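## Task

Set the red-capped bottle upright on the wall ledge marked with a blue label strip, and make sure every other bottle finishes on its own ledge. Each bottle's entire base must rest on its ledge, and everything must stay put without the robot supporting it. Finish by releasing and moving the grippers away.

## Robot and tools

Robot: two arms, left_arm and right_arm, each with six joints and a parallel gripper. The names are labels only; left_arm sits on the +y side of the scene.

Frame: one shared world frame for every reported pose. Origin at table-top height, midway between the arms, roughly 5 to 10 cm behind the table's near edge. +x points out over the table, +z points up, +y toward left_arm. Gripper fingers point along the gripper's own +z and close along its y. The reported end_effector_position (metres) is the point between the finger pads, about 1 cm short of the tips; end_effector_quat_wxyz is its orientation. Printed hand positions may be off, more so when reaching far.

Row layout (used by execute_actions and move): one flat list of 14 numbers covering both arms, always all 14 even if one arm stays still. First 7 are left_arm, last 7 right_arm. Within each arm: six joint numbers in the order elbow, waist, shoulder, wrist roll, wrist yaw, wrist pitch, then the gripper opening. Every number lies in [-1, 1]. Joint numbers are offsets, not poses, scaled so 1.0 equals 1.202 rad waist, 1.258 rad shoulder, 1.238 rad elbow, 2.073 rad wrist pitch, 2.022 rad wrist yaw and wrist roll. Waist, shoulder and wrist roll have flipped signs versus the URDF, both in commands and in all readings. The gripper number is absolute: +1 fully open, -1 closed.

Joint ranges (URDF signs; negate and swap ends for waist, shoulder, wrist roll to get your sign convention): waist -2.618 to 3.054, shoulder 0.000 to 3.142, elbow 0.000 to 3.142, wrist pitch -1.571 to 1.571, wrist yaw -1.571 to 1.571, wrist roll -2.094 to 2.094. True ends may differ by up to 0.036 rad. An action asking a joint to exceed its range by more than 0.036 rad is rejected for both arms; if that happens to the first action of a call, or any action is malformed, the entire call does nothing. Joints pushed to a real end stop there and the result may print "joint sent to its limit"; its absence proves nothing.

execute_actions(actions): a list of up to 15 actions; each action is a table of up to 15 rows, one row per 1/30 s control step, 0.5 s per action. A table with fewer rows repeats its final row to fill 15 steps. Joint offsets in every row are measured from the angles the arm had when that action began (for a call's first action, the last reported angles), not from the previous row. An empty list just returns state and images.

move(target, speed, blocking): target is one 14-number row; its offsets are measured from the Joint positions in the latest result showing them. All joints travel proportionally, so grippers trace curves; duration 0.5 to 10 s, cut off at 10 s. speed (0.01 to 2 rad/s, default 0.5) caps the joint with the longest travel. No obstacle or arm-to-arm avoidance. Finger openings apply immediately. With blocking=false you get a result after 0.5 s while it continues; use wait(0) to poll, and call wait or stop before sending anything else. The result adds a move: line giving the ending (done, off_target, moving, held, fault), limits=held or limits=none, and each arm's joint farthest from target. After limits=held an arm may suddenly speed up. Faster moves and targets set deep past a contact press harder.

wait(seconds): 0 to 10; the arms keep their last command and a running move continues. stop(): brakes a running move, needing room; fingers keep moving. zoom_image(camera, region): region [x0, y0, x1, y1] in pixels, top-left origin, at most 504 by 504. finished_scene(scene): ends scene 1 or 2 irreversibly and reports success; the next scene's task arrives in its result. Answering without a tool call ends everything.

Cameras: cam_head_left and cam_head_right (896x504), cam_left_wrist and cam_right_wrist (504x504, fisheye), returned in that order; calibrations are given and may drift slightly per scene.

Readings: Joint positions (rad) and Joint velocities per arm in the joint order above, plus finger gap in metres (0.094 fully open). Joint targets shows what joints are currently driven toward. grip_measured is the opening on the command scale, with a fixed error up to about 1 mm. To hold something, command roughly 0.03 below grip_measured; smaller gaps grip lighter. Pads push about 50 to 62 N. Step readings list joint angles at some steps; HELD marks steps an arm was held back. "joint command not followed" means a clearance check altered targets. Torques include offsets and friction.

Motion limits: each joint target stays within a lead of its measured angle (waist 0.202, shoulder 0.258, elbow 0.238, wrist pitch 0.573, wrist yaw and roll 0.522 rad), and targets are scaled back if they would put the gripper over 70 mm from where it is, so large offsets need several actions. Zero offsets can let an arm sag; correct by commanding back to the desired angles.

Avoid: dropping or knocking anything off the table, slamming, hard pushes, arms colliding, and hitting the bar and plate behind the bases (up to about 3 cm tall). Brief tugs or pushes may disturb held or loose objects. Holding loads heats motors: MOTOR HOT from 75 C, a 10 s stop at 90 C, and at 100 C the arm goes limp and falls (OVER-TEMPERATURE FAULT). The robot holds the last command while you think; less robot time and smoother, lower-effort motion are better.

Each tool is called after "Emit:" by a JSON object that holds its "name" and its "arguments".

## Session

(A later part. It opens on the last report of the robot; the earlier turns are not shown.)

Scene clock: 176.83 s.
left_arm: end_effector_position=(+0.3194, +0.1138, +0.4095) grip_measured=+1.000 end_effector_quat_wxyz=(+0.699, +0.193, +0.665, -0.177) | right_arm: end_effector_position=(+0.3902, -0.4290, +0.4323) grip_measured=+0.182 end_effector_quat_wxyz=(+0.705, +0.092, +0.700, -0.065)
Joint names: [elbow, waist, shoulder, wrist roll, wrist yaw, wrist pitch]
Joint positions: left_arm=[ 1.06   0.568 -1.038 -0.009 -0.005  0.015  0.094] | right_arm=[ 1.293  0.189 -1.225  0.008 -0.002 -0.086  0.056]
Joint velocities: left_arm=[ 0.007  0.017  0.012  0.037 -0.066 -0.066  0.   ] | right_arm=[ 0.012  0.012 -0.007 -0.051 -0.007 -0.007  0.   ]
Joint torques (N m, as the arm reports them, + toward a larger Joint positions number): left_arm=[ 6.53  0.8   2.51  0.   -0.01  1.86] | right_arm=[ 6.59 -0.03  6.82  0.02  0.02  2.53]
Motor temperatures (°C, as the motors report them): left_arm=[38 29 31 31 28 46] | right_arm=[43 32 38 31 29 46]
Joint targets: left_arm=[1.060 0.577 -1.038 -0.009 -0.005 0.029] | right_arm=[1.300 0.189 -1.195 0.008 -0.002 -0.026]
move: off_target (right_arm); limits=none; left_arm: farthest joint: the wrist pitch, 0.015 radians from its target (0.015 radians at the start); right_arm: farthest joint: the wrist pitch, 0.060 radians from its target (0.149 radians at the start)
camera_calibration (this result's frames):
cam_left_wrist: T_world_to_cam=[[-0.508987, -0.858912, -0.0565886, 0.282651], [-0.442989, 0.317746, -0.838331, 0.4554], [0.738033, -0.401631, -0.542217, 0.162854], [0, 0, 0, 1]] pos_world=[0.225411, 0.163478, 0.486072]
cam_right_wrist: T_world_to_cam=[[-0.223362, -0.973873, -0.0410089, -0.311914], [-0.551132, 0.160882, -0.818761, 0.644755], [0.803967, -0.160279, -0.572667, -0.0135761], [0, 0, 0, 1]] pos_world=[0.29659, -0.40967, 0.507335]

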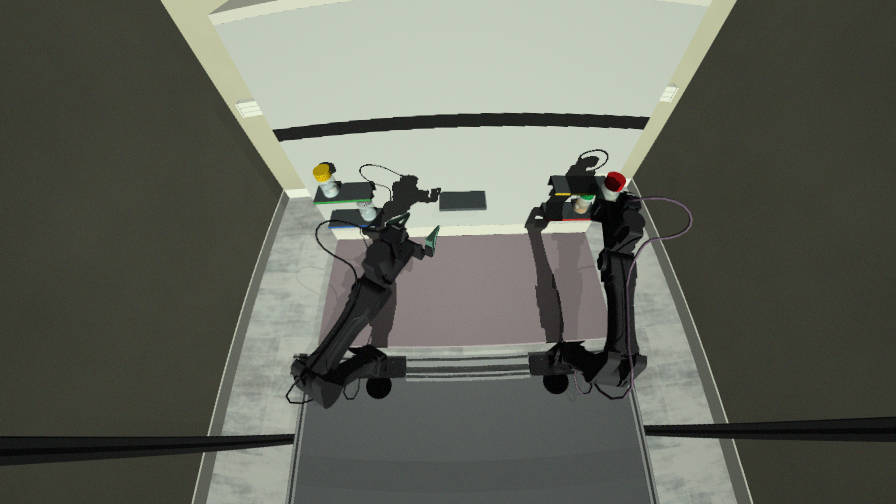

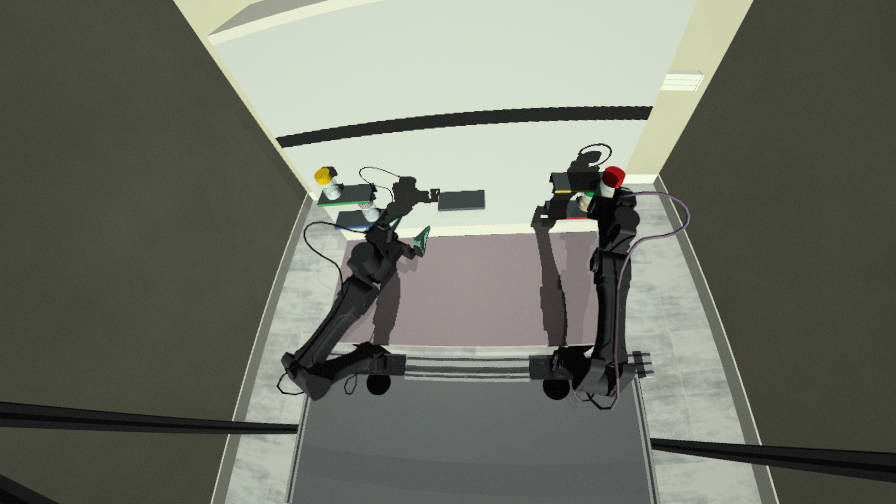

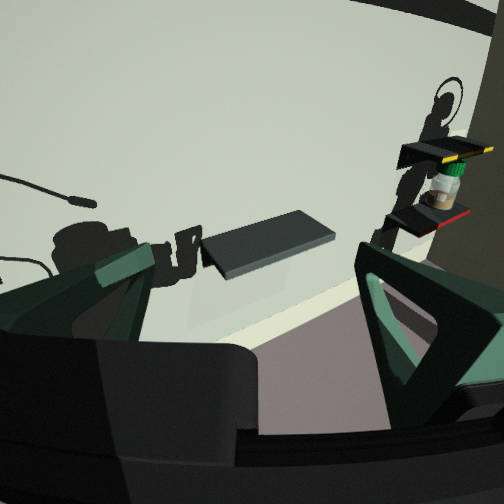

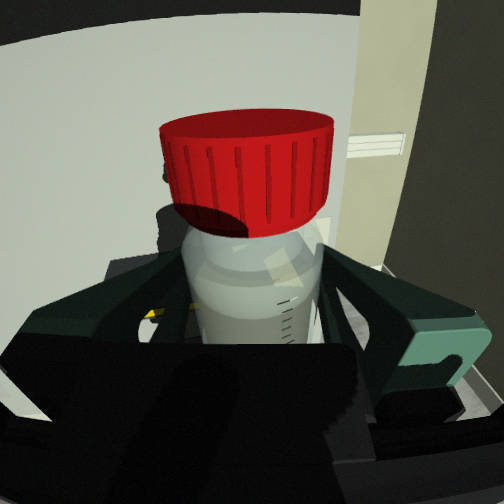

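Emit:
{"name": "move", "arguments": {"target": [0,0,0,0,0,0.007,1,0.006,-0.66,0.02,0,0,0.03,0.14], "speed": 0.5}}

Scene clock: 199.83 s.
left_arm: end_effector_position=(+0.3194, +0.1138, +0.4095) grip_measured=+1.000 end_effector_quat_wxyz=(+0.699, +0.193, +0.665, -0.177) | right_arm: end_effector_position=(+0.3361, -0.1118, +0.4337) grip_measured=+0.182 end_effector_quat_wxyz=(+0.679, -0.193, +0.679, +0.200)
Joint names: [elbow, waist, shoulder, wrist roll, wrist yaw, wrist pitch]
Joint positions: left_arm=[ 1.06   0.568 -1.038 -0.009 -0.005  0.015  0.094] | right_arm=[ 1.282 -0.597 -1.225  0.008 -0.002 -0.102  0.056]
Joint velocities: left_arm=[-0.022 -0.007 -0.007  0.037 -0.051 -0.007  0.   ] | right_arm=[-0.007  0.002  0.032 -0.051  0.051 -0.037 -0.   ]
Joint torques (N m, as the arm reports them, + toward a larger Joint positions number): left_arm=[ 6.51  0.    2.51  0.   -0.01  1.87] | right_arm=[ 7.59 -0.49  6.45  0.   -0.03  2.78]
Motor temperatures (°C, as the motors report them): left_arm=[38 29 31 31 28 46] | right_arm=[41 32 36 31 29 47]
Joint targets: left_arm=[1.060 0.568 -1.038 -0.009 -0.005 0.029] | right_arm=[1.300 -0.604 -1.200 0.008 -0.002 -0.024]
move: off_target (right_arm); limits=none; left_arm: farthest joint: the wrist pitch, 0.015 radians from its target (0.015 radians at the start); right_arm: farthest joint: the wrist pitch, 0.078 radians from its target (0.063 radians at the start)
camera_calibration (this result's frames):
cam_left_wrist: T_world_to_cam=[[-0.508987, -0.858912, -0.0565886, 0.282651], [-0.442989, 0.317746, -0.838331, 0.4554], [0.738033, -0.401631, -0.542217, 0.162854], [0, 0, 0, 1]] pos_world=[0.225411, 0.163478, 0.486072]
cam_right_wrist: T_world_to_cam=[[0.532053, -0.84662, -0.0123901, -0.267144], [-0.491282, -0.296759, -0.818887, 0.493862], [0.689609, 0.441778, -0.573821, 0.187831], [0, 0, 0, 1]] pos_world=[0.25523, -0.162592, 0.508888]

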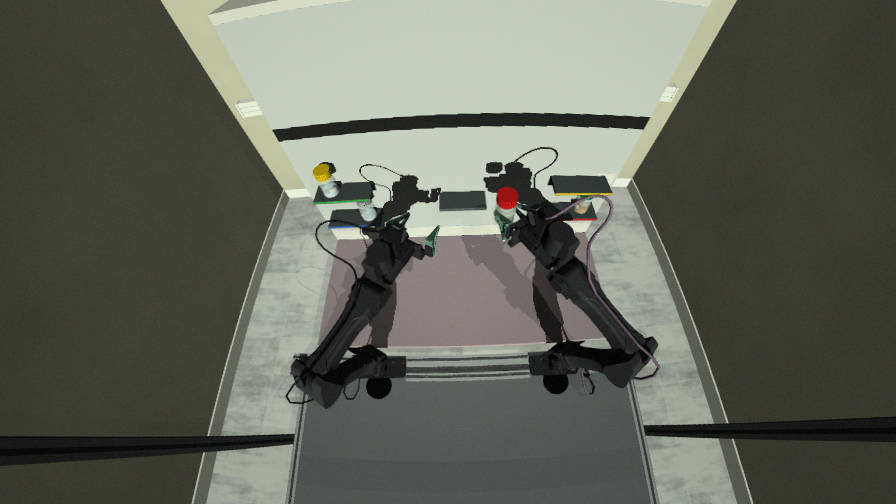

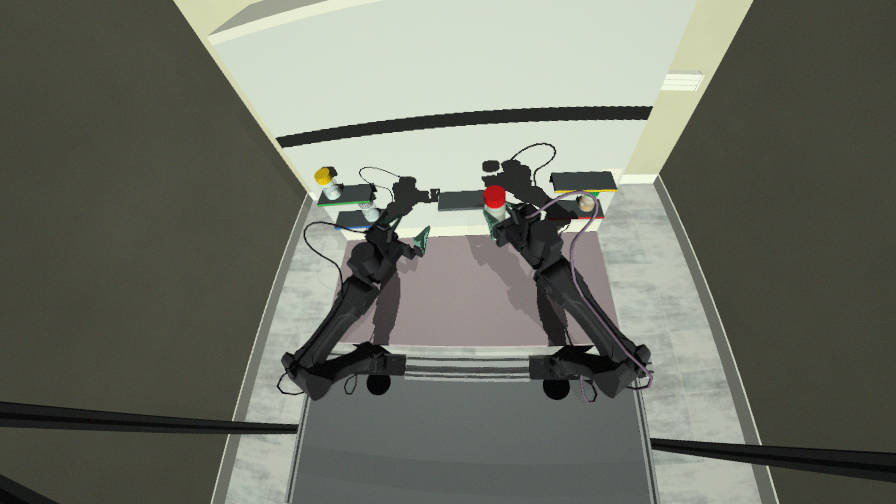

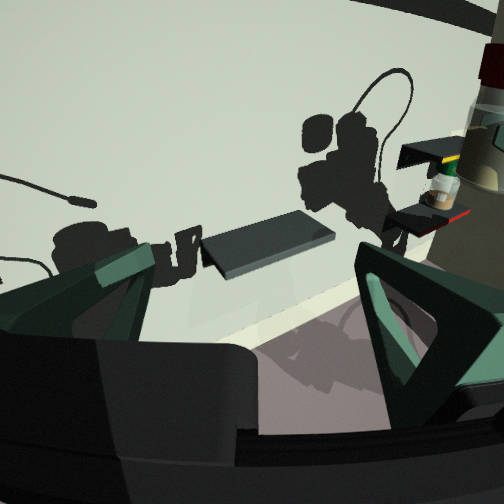

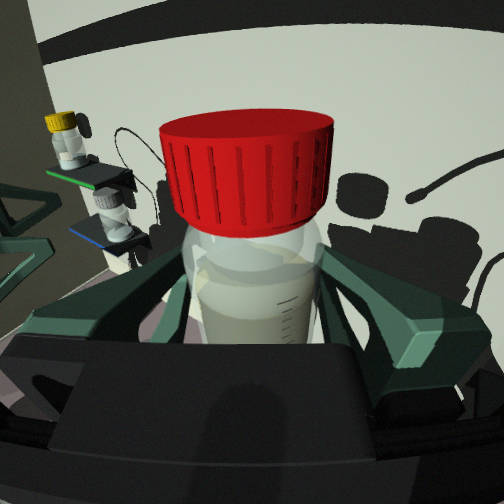

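Emit:
{"name": "move", "arguments": {"target": [0,0,0,0,0,0.007,1,0.4,0,-0.513,0,0,0.145,0.14], "speed": 0.4}}

Scene clock: 209.07 s.
left_arm: end_effector_position=(+0.3194, +0.1138, +0.4095) grip_measured=+1.000 end_effector_quat_wxyz=(+0.699, +0.193, +0.665, -0.177) | right_arm: end_effector_position=(+0.4932, -0.0120, +0.3874) grip_measured=+0.182 end_effector_quat_wxyz=(+0.678, -0.194, +0.681, +0.200)
Joint names: [elbow, waist, shoulder, wrist roll, wrist yaw, wrist pitch]
Joint positions: left_arm=[ 1.06   0.568 -1.038 -0.009 -0.005  0.015  0.094] | right_arm=[ 1.724 -0.597 -1.894  0.008 -0.002  0.121  0.056]
Joint velocities: left_arm=[ 0.027 -0.022 -0.002  0.066  0.081 -0.11   0.   ] | right_arm=[-0.002 -0.002  0.007  0.066  0.037  0.007  0.   ]
Joint torques (N m, as the arm reports them, + toward a larger Joint positions number): left_arm=[ 6.53  0.01  2.52  0.   -0.01  1.86] | right_arm=[10.71  0.01 13.41 -0.01  0.03  2.77]
Motor temperatures (°C, as the motors report them): left_arm=[38 29 31 31 28 46] | right_arm=[41 32 36 31 29 48]
Joint targets: left_arm=[1.060 0.568 -1.038 -0.009 -0.005 0.029] | right_arm=[1.777 -0.597 -1.870 0.008 -0.002 0.199]
move: off_target (right_arm); limits=none; left_arm: farthest joint: the wrist pitch, 0.015 radians from its target (0.015 radians at the start); right_arm: farthest joint: the wrist pitch, 0.078 radians from its target (0.300 radians at the start)
camera_calibration (this result's frames):
cam_left_wrist: T_world_to_cam=[[-0.508987, -0.858912, -0.0565886, 0.282651], [-0.442989, 0.317746, -0.838331, 0.4554], [0.738033, -0.401631, -0.542217, 0.162854], [0, 0, 0, 1]] pos_world=[0.225411, 0.163478, 0.486072]
cam_right_wrist: T_world_to_cam=[[0.532069, -0.84661, -0.0123878, -0.266815], [-0.493903, -0.298453, -0.816692, 0.563162], [0.687723, 0.440655, -0.576941, 0.0109591], [0, 0, 0, 1]] pos_world=[0.412574, -0.0626399, 0.462948]

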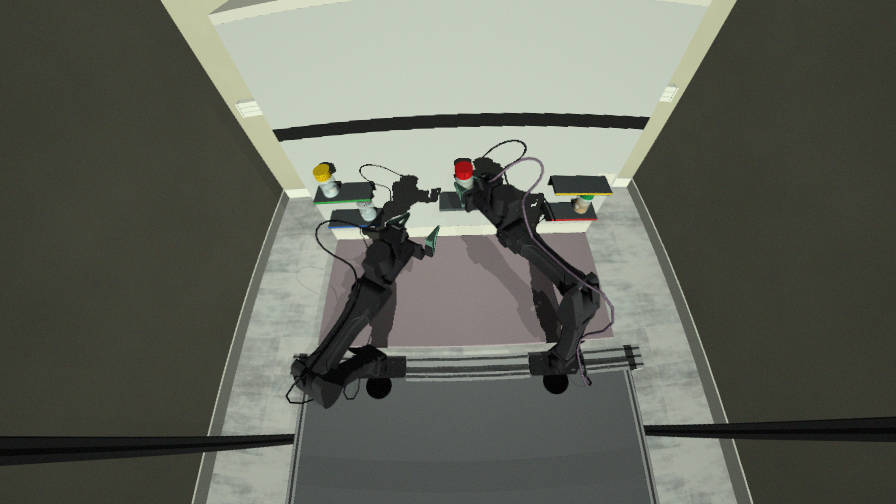

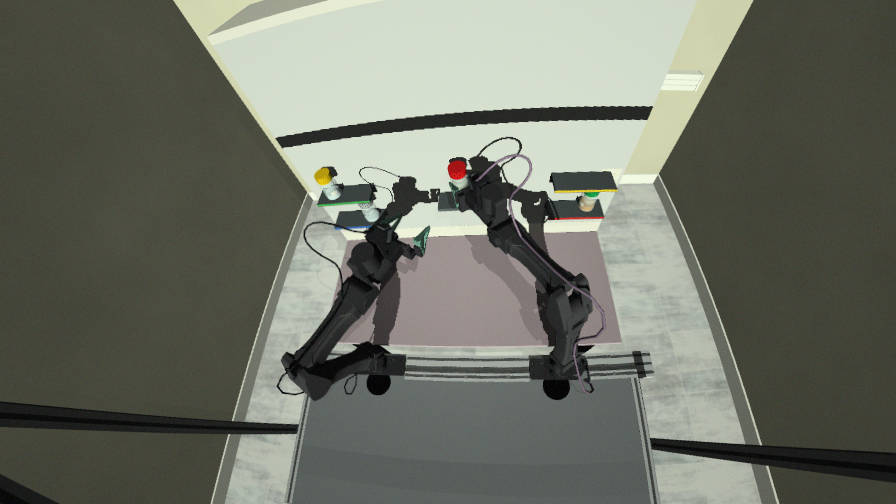

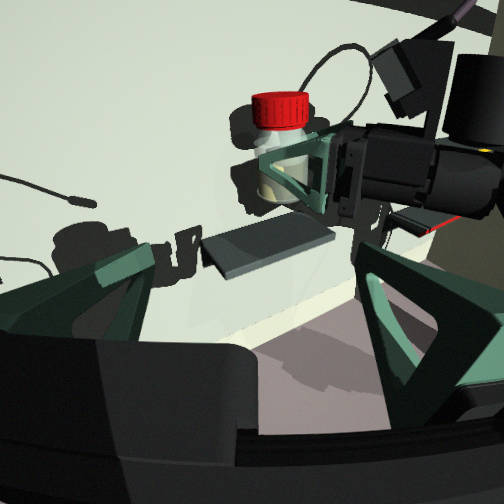

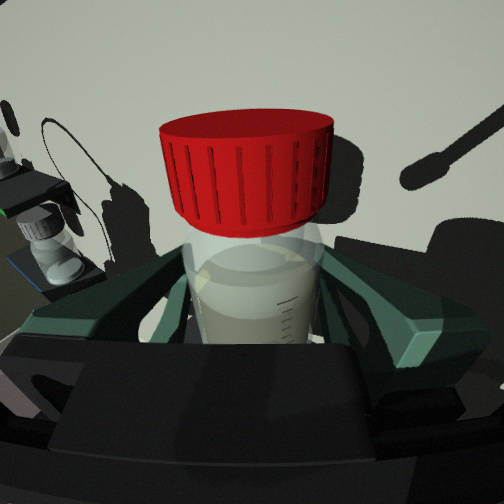

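Emit:
{"name": "execute_actions", "arguments": {"actions": [[[0,0,0,0,0,0.007,1,0.025,0,0.019,0,0,0.038,0.14],[0,0,0,0,0,0.007,1,0.008,0,0.019,0,0,0.046,0.14],[0,0,0,0,0,0.007,1,-0.01,0,0.019,0,0,0.053,0.14],[0,0,0,0,0,0.007,1,-0.025,0,0.019,0,0,0.06,0.14],[0,0,0,0,0,0.007,1,-0.04,0,0.019,0,0,0.067,0.14],[0,0,0,0,0,0.007,1,-0.054,0,0.019,0,0,0.073,0.14],[0,0,0,0,0,0.007,1,-0.067,0,0.019,0,0,0.079,0.14]]]}}

Emit:
{"name": "wait", "arguments": {"seconds": 0.5}}

Scene clock: 221.70 s.
left_arm: end_effector_position=(+0.3194, +0.1138, +0.4095) grip_measured=+1.000 end_effector_quat_wxyz=(+0.699, +0.193, +0.665, -0.177) | right_arm: end_effector_position=(+0.4954, -0.0098, +0.3502) grip_measured=+0.182 end_effector_quat_wxyz=(+0.665, -0.198, +0.693, +0.196)
Joint names: [elbow, waist, shoulder, wrist roll, wrist yaw, wrist pitch]
Joint positions: left_arm=[ 1.06   0.568 -1.038 -0.009 -0.005  0.015  0.094] | right_arm=[ 1.621 -0.597 -1.9    0.008 -0.002  0.194  0.056]
Joint velocities: left_arm=[-0.002  0.002 -0.002  0.051  0.037 -0.007  0.   ] | right_arm=[ 0.002 -0.012  0.012 -0.007  0.037  0.066 -0.   ]
Joint torques (N m, as the arm reports them, + toward a larger Joint positions number): left_arm=[ 6.53  0.01  2.51  0.   -0.01  1.86] | right_arm=[ 8.27 -0.04 14.17  0.02  0.04  2.73]
Motor temperatures (°C, as the motors report them): left_arm=[39 29 31 31 28 46] | right_arm=[43 32 40 31 29 49]
Joint targets: left_arm=[1.060 0.568 -1.038 -0.009 -0.005 0.029] | right_arm=[1.641 -0.597 -1.870 0.008 -0.002 0.285]
Step readings (joint positions):
0: left_arm=[1.060 0.568 -1.038 -0.009 -0.005 0.015] | right_arm=[1.724 -0.597 -1.894 0.008 -0.002 0.121]
1: left_arm=[1.060 0.568 -1.038 -0.009 -0.005 0.015] | right_arm=[1.724 -0.597 -1.894 0.008 -0.002 0.121]
2: left_arm=[1.060 0.568 -1.038 -0.009 -0.005 0.015] | right_arm=[1.724 -0.597 -1.894 0.008 -0.002 0.123]
4: left_arm=[1.060 0.568 -1.038 -0.009 -0.005 0.015] | right_arm=[1.711 -0.597 -1.894 0.008 -0.002 0.144]
8: left_arm=[1.060 0.568 -1.038 -0.009 -0.005 0.015] | right_arm=[1.652 -0.597 -1.894 0.008 -0.002 0.191]
15: Joint positions above
camera_calibration (this result's frames):
cam_left_wrist: T_world_to_cam=[[-0.508987, -0.858912, -0.0565886, 0.282651], [-0.442989, 0.317746, -0.838331, 0.4554], [0.738033, -0.401631, -0.542217, 0.162854], [0, 0, 0, 1]] pos_world=[0.225411, 0.163478, 0.486072]
cam_right_wrist: T_world_to_cam=[[0.532222, -0.846515, -0.0123694, -0.266713], [-0.51894, -0.314655, -0.794791, 0.539146], [0.66891, 0.429424, -0.606757, 0.00663211], [0, 0, 0, 1]] pos_world=[0.417299, -0.0589796, 0.429233]

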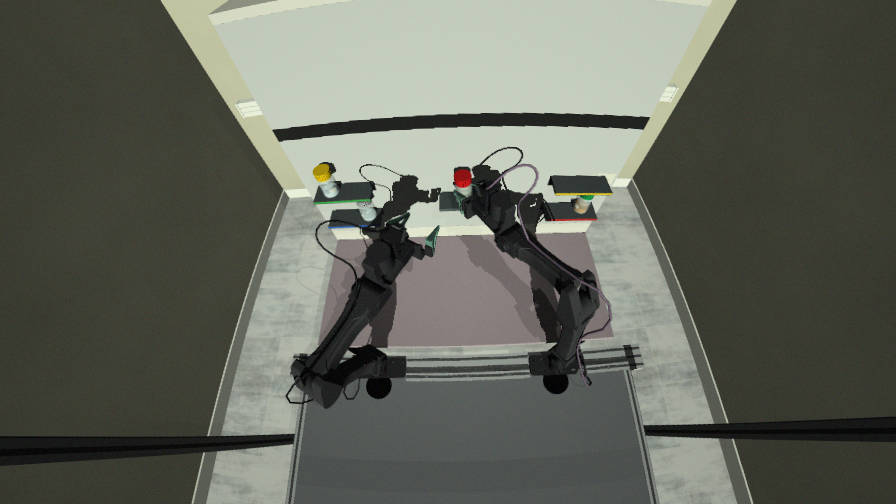

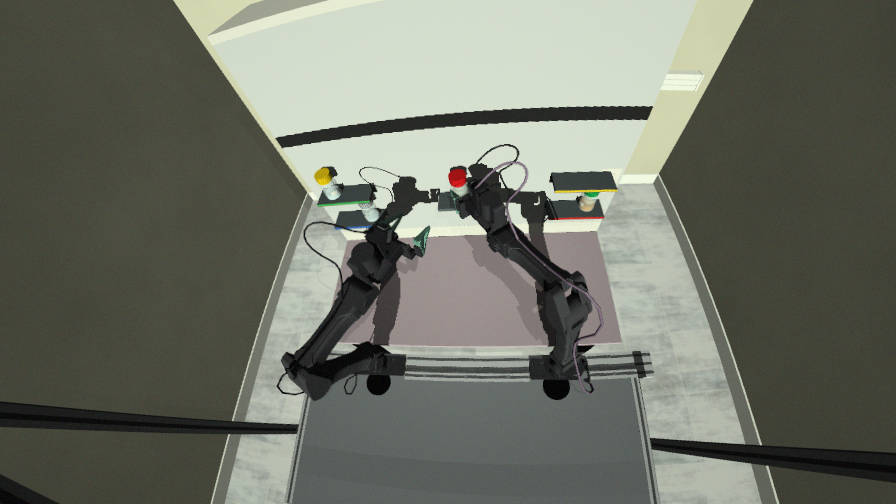

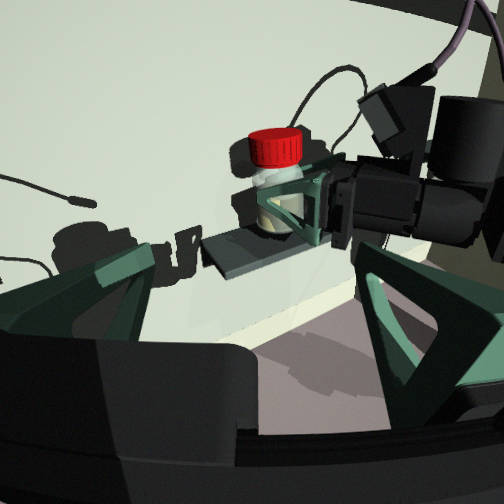

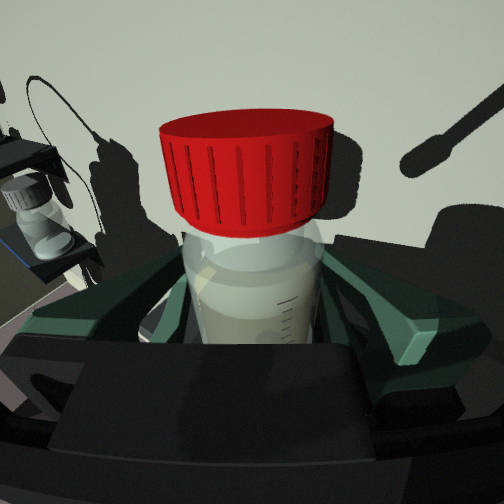

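Scene clock: 222.20 s.
left_arm: end_effector_position=(+0.3194, +0.1138, +0.4095) grip_measured=+1.000 end_effector_quat_wxyz=(+0.699, +0.193, +0.665, -0.177) | right_arm: end_effector_position=(+0.4956, -0.0098, +0.3535) grip_measured=+0.182 end_effector_quat_wxyz=(+0.670, -0.196, +0.689, +0.198)
Joint names: [elbow, waist, shoulder, wrist roll, wrist yaw, wrist pitch]
Joint positions: left_arm=[ 1.06   0.568 -1.038 -0.009 -0.005  0.015  0.094] | right_arm=[ 1.621 -0.597 -1.9    0.008 -0.002  0.207  0.056]
Joint velocities: left_arm=[ 0.012  0.002  0.017  0.081  0.007 -0.007  0.   ] | right_arm=[ 0.007 -0.012  0.007  0.022  0.022 -0.007 -0.001]
Joint torques (N m, as the arm reports them, + toward a larger Joint positions number): left_arm=[ 6.53  0.    2.5   0.   -0.01  1.86] | right_arm=[ 8.08 -0.03 14.05  0.    0.03  2.74]
Motor temperatures (°C, as the motors report them): left_arm=[39 29 31 31 28 46] | right_arm=[43 32 40 31 29 49]
Joint targets: left_arm=[1.060 0.568 -1.038 -0.009 -0.005 0.029] | right_arm=[1.641 -0.597 -1.870 0.008 -0.002 0.285]
wait: 0.50 s; at rest by 0.37 s
camera_calibration (this result's frames):
cam_left_wrist: T_world_to_cam=[[-0.508987, -0.858912, -0.0565886, 0.282651], [-0.442989, 0.317746, -0.838331, 0.4554], [0.738033, -0.401631, -0.542217, 0.162854], [0, 0, 0, 1]] pos_world=[0.225411, 0.163478, 0.486072]
cam_right_wrist: T_world_to_cam=[[0.532166, -0.846549, -0.0123752, -0.2667], [-0.509987, -0.308857, -0.802821, 0.540307], [0.675805, 0.433545, -0.596092, 0.00141217], [0, 0, 0, 1]] pos_world=[0.416524, -0.0595095, 0.431311]

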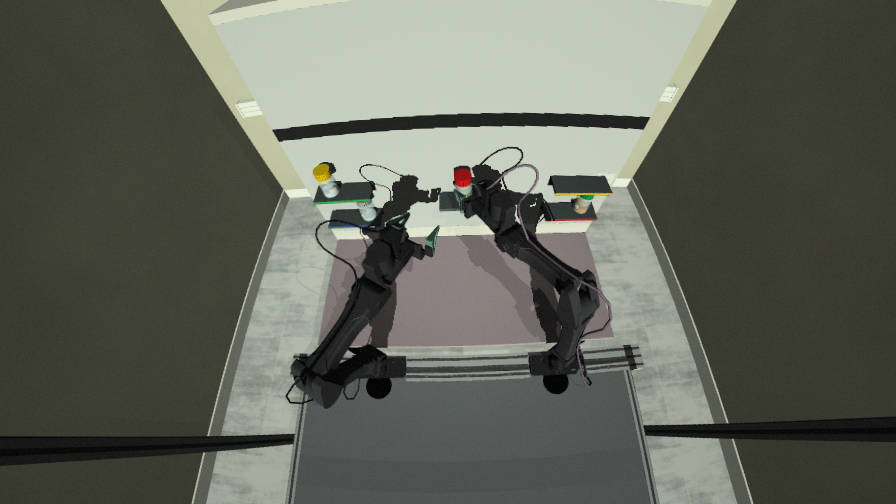

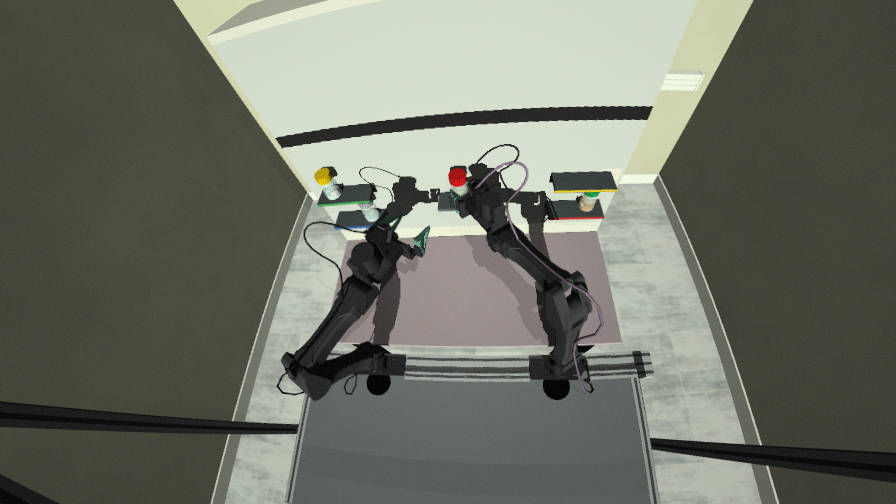

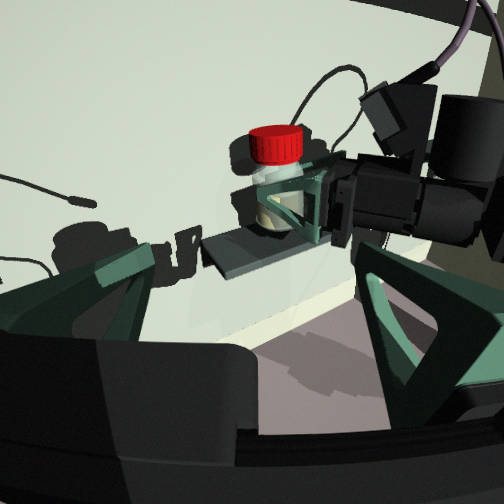

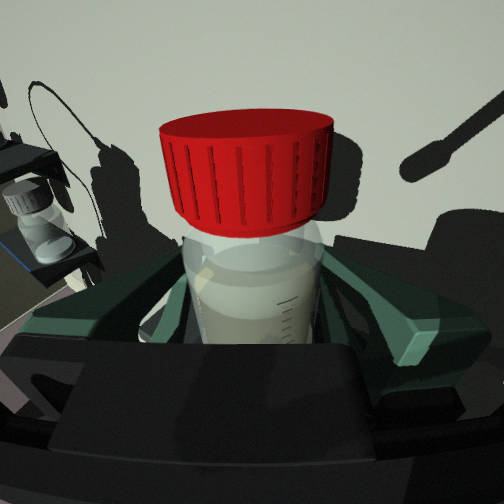

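Emit:
{"name": "execute_actions", "arguments": {"actions": [[[0,0,0,0,0,0.007,1,0.016,0,0.022,0,0,0.045,0.14],[0,0,0,0,0,0.007,1,0.01,0,0.022,0,0,0.055,0.14],[0,0,0,0,0,0.007,1,0.0,0,0.022,0,0,0.064,0.14],[0,0,0,0,0,0.007,1,-0.01,0,0.022,0,0,0.072,0.14],[0,0,0,0,0,0.007,1,-0.018,0,0.022,0,0,0.079,0.14],[0,0,0,0,0,0.007,1,-0.025,0,0.022,0,0,0.085,0.14]]]}}

Emit:
{"name": "wait", "arguments": {"seconds": 0.5}}

Scene clock: 235.53 s.
left_arm: end_effector_position=(+0.3194, +0.1138, +0.4095) grip_measured=+1.000 end_effector_quat_wxyz=(+0.699, +0.193, +0.665, -0.177) | right_arm: end_effector_position=(+0.4955, -0.0099, +0.3534) grip_measured=+0.182 end_effector_quat_wxyz=(+0.685, -0.192, +0.673, +0.202)
Joint names: [elbow, waist, shoulder, wrist roll, wrist yaw, wrist pitch]
Joint positions: left_arm=[ 1.06   0.568 -1.038 -0.009 -0.005  0.015  0.094] | right_arm=[ 1.576 -0.597 -1.9    0.008 -0.002  0.297  0.056]
Joint velocities: left_arm=[-0.017  0.017  0.002 -0.007 -0.037  0.051  0.   ] | right_arm=[-0.007  0.017 -0.002  0.051  0.007  0.11  -0.   ]
Joint torques (N m, as the arm reports them, + toward a larger Joint positions number): left_arm=[ 6.53  0.    2.52  0.   -0.01  1.86] | right_arm=[ 7.49  0.02 13.82  0.    0.03  2.68]
Motor temperatures (°C, as the motors report them): left_arm=[39 29 31 31 28 46] | right_arm=[42 32 43 31 29 49]
Joint targets: left_arm=[1.060 0.568 -1.038 -0.009 -0.005 0.029] | right_arm=[1.590 -0.597 -1.873 0.008 -0.002 0.383]
Step readings (joint positions):
0: left_arm=[1.060 0.568 -1.038 -0.009 -0.005 0.015] | right_arm=[1.621 -0.597 -1.900 0.008 -0.002 0.207]
1: left_arm=[1.060 0.568 -1.038 -0.009 -0.005 0.015] | right_arm=[1.621 -0.597 -1.900 0.008 -0.002 0.208]
2: left_arm=[1.060 0.568 -1.038 -0.009 -0.005 0.015] | right_arm=[1.621 -0.597 -1.900 0.008 -0.002 0.213]
4: left_arm=[1.060 0.568 -1.038 -0.009 -0.005 0.015] | right_arm=[1.613 -0.597 -1.900 0.008 -0.002 0.235]
8: left_arm=[1.060 0.568 -1.038 -0.009 -0.005 0.015] | right_arm=[1.586 -0.597 -1.900 0.008 -0.002 0.281]
15: Joint positions above
camera_calibration (this result's frames):
cam_left_wrist: T_world_to_cam=[[-0.508987, -0.858912, -0.0565886, 0.282651], [-0.442989, 0.317746, -0.838331, 0.4554], [0.738033, -0.401631, -0.542217, 0.162854], [0, 0, 0, 1]] pos_world=[0.225411, 0.163478, 0.486072]
cam_right_wrist: T_world_to_cam=[[0.531981, -0.846666, -0.0124015, -0.266599], [-0.479137, -0.288913, -0.828829, 0.534206], [0.698158, 0.446863, -0.559365, -0.0225061], [0, 0, 0, 1]] pos_world=[0.413496, -0.0613243, 0.42687]

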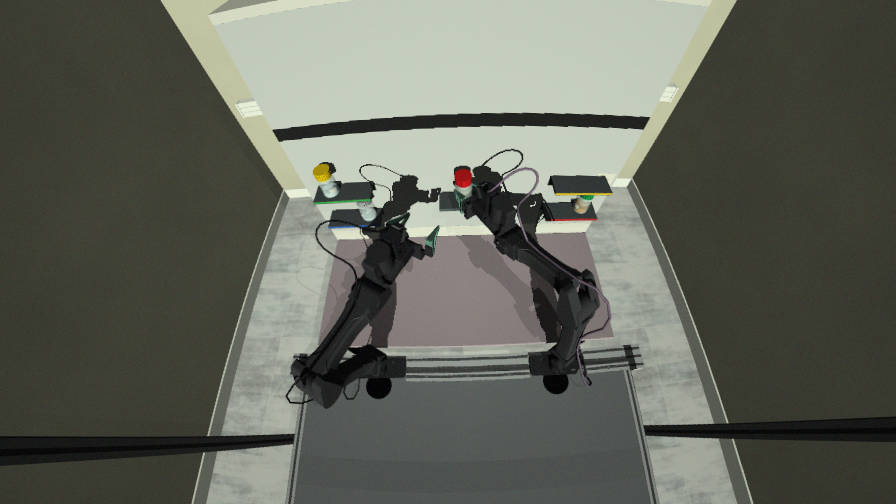

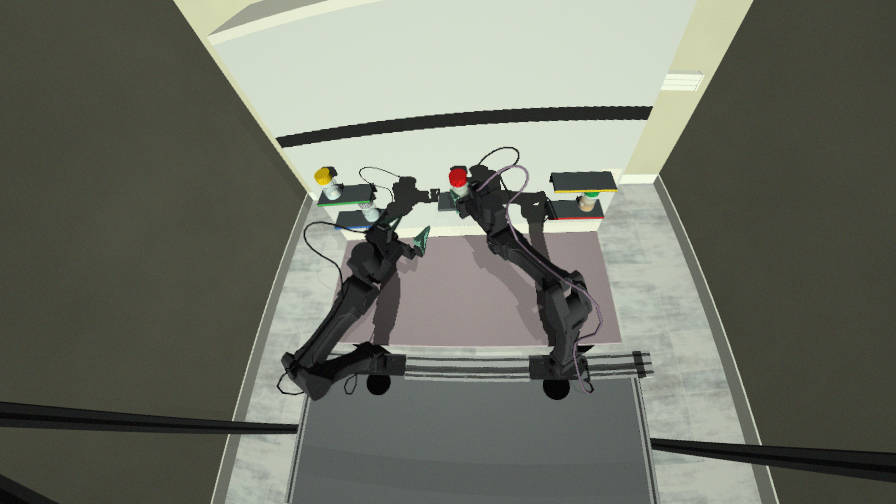

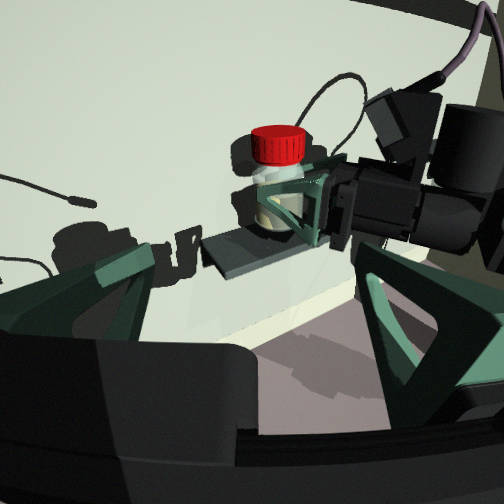

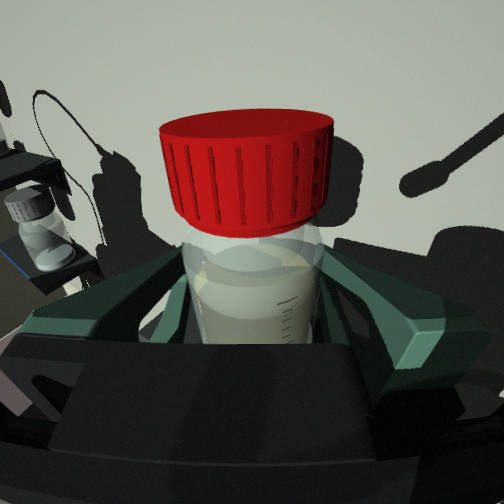

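Scene clock: 236.03 s.
left_arm: end_effector_position=(+0.3194, +0.1138, +0.4095) grip_measured=+1.000 end_effector_quat_wxyz=(+0.699, +0.193, +0.665, -0.177) | right_arm: end_effector_position=(+0.4954, -0.0099, +0.3556) grip_measured=+0.182 end_effector_quat_wxyz=(+0.688, -0.191, +0.670, +0.203)
Joint names: [elbow, waist, shoulder, wrist roll, wrist yaw, wrist pitch]
Joint positions: left_arm=[ 1.06   0.568 -1.038 -0.009 -0.005  0.015  0.094] | right_arm=[ 1.576 -0.597 -1.9    0.008 -0.002  0.306  0.056]
Joint velocities: left_arm=[ 0.002  0.017  0.012 -0.007  0.022 -0.022  0.   ] | right_arm=[-0.027 -0.007  0.007 -0.007  0.007  0.022  0.   ]
Joint torques (N m, as the arm reports them, + toward a larger Joint positions number): left_arm=[ 6.53  0.    2.51  0.   -0.01  1.87] | right_arm=[ 7.56  0.01 13.77  0.    0.04  2.76]
Motor temperatures (°C, as the motors report them): left_arm=[39 29 31 31 28 46] | right_arm=[42 32 43 31 29 49]
Joint targets: left_arm=[1.060 0.568 -1.038 -0.009 -0.005 0.029] | right_arm=[1.590 -0.597 -1.873 0.008 -0.002 0.383]
wait: 0.50 s; at rest by 0.33 s
camera_calibration (this result's frames):
cam_left_wrist: T_world_to_cam=[[-0.508987, -0.858912, -0.0565886, 0.282651], [-0.442989, 0.317746, -0.838331, 0.4554], [0.738033, -0.401631, -0.542217, 0.162854], [0, 0, 0, 1]] pos_world=[0.225411, 0.163478, 0.486072]
cam_right_wrist: T_world_to_cam=[[0.531945, -0.846688, -0.0124078, -0.26659], [-0.473008, -0.284957, -0.833704, 0.534721], [0.702352, 0.449354, -0.552072, -0.0258901], [0, 0, 0, 1]] pos_world=[0.412923, -0.0617122, 0.428199]

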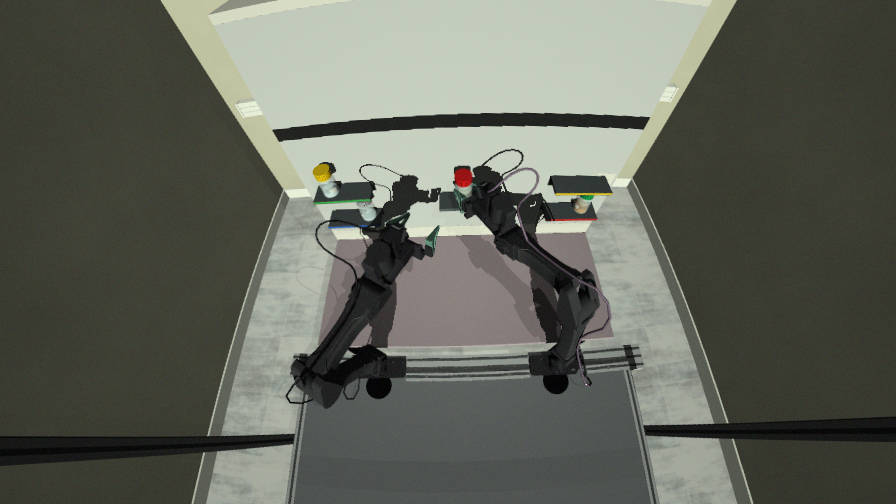

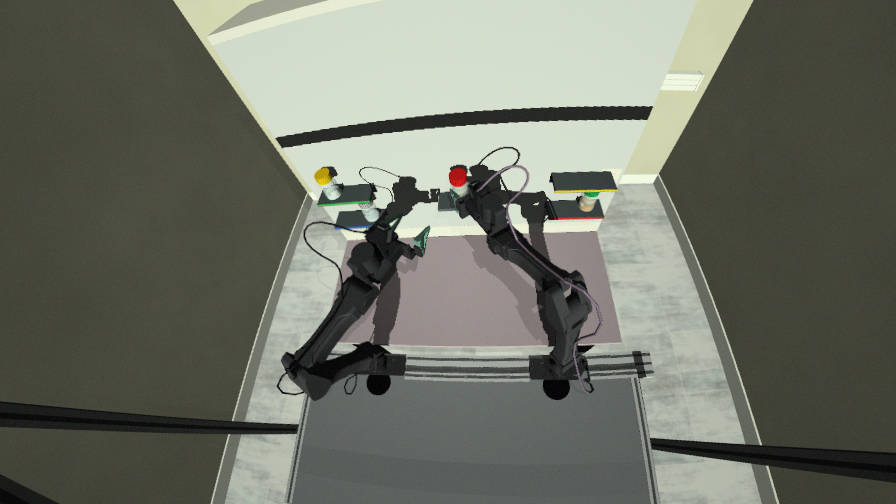

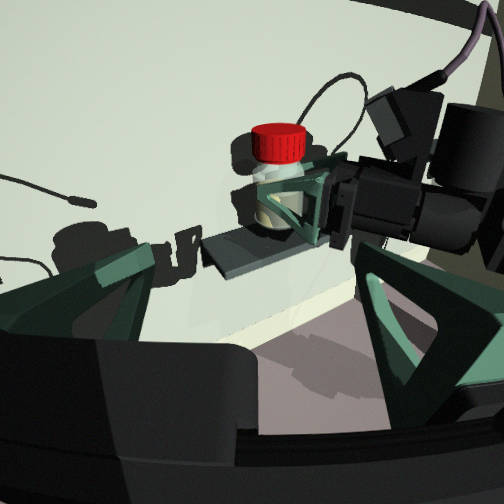

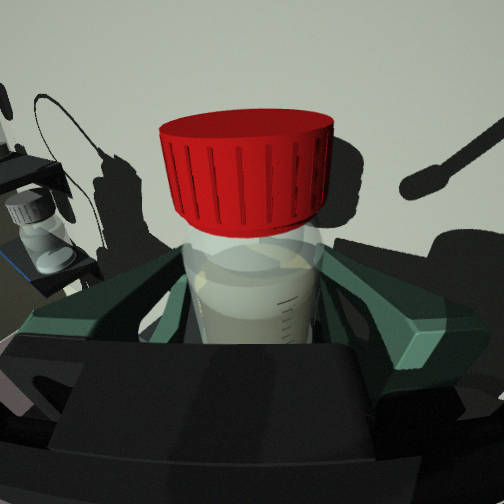

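Emit:
{"name": "execute_actions", "arguments": {"actions": []}}

Scene clock: 253.43 s.
left_arm: end_effector_position=(+0.3194, +0.1138, +0.4095) grip_measured=+1.000 end_effector_quat_wxyz=(+0.699, +0.193, +0.665, -0.177) | right_arm: end_effector_position=(+0.4954, -0.0099, +0.3556) grip_measured=+0.182 end_effector_quat_wxyz=(+0.688, -0.191, +0.670, +0.203)
Joint names: [elbow, waist, shoulder, wrist roll, wrist yaw, wrist pitch]
Joint positions: left_arm=[ 1.06   0.568 -1.038 -0.009 -0.005  0.015  0.094] | right_arm=[ 1.576 -0.597 -1.9    0.008 -0.002  0.306  0.056]
Joint velocities: left_arm=[-0.007  0.007  0.002 -0.081  0.007 -0.007  0.   ] | right_arm=[-0.012  0.002  0.012  0.022  0.007  0.051  0.   ]
Joint torques (N m, as the arm reports them, + toward a larger Joint positions number): left_arm=[ 6.52  0.    2.51  0.   -0.01  1.86] | right_arm=[ 7.57 -0.02 13.86  0.02  0.04  2.74]
Motor temperatures (°C, as the motors report them): left_arm=[39 29 31 31 28 46] | right_arm=[42 32 44 31 29 50]
Joint targets: left_arm=[1.060 0.568 -1.038 -0.009 -0.005 0.029] | right_arm=[1.590 -0.597 -1.873 0.008 -0.002 0.383]
camera_calibration (this result's frames):
cam_left_wrist: T_world_to_cam=[[-0.508987, -0.858912, -0.0565886, 0.282651], [-0.442989, 0.317746, -0.838331, 0.4554], [0.738033, -0.401631, -0.542217, 0.162854], [0, 0, 0, 1]] pos_world=[0.225411, 0.163478, 0.486072]
cam_right_wrist: T_world_to_cam=[[0.531945, -0.846688, -0.0124078, -0.26659], [-0.473008, -0.284957, -0.833704, 0.534721], [0.702352, 0.449354, -0.552072, -0.0258901], [0, 0, 0, 1]] pos_world=[0.412923, -0.0617122, 0.428199]

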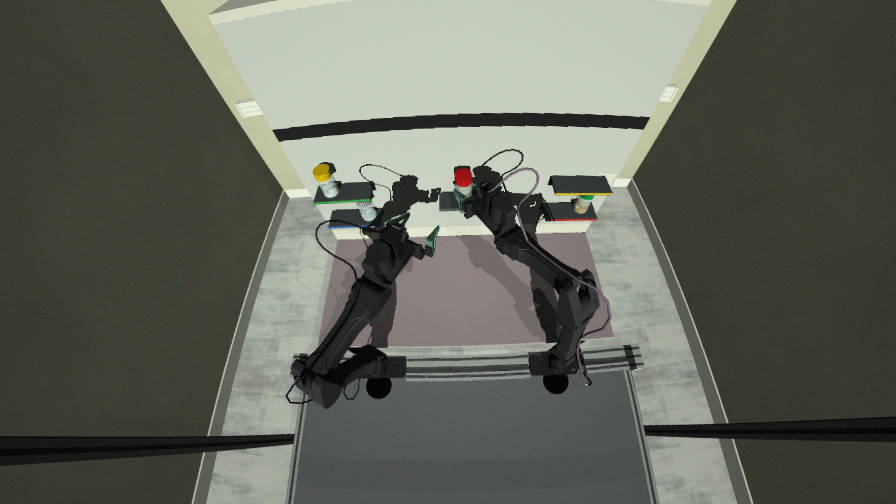

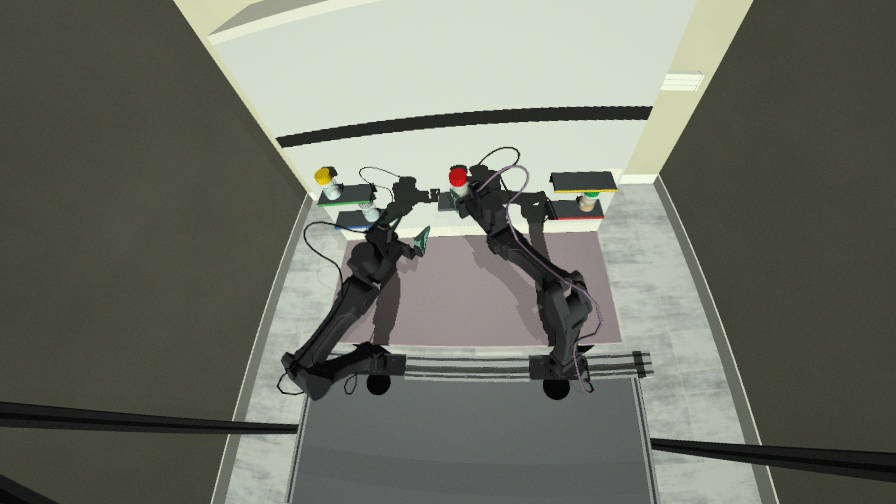

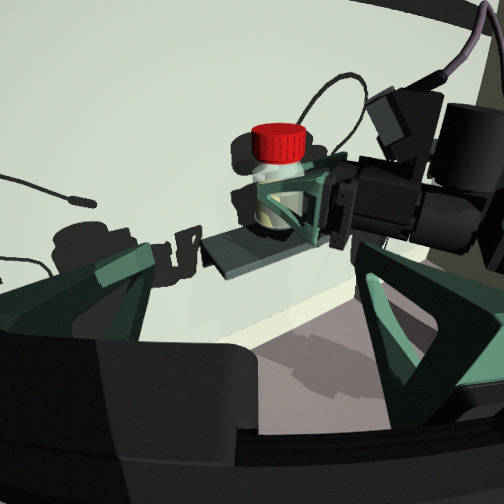

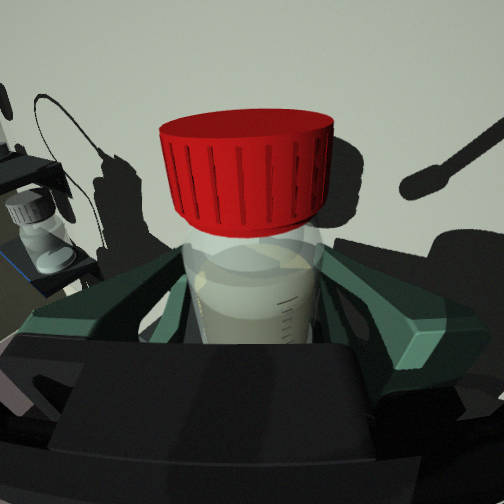

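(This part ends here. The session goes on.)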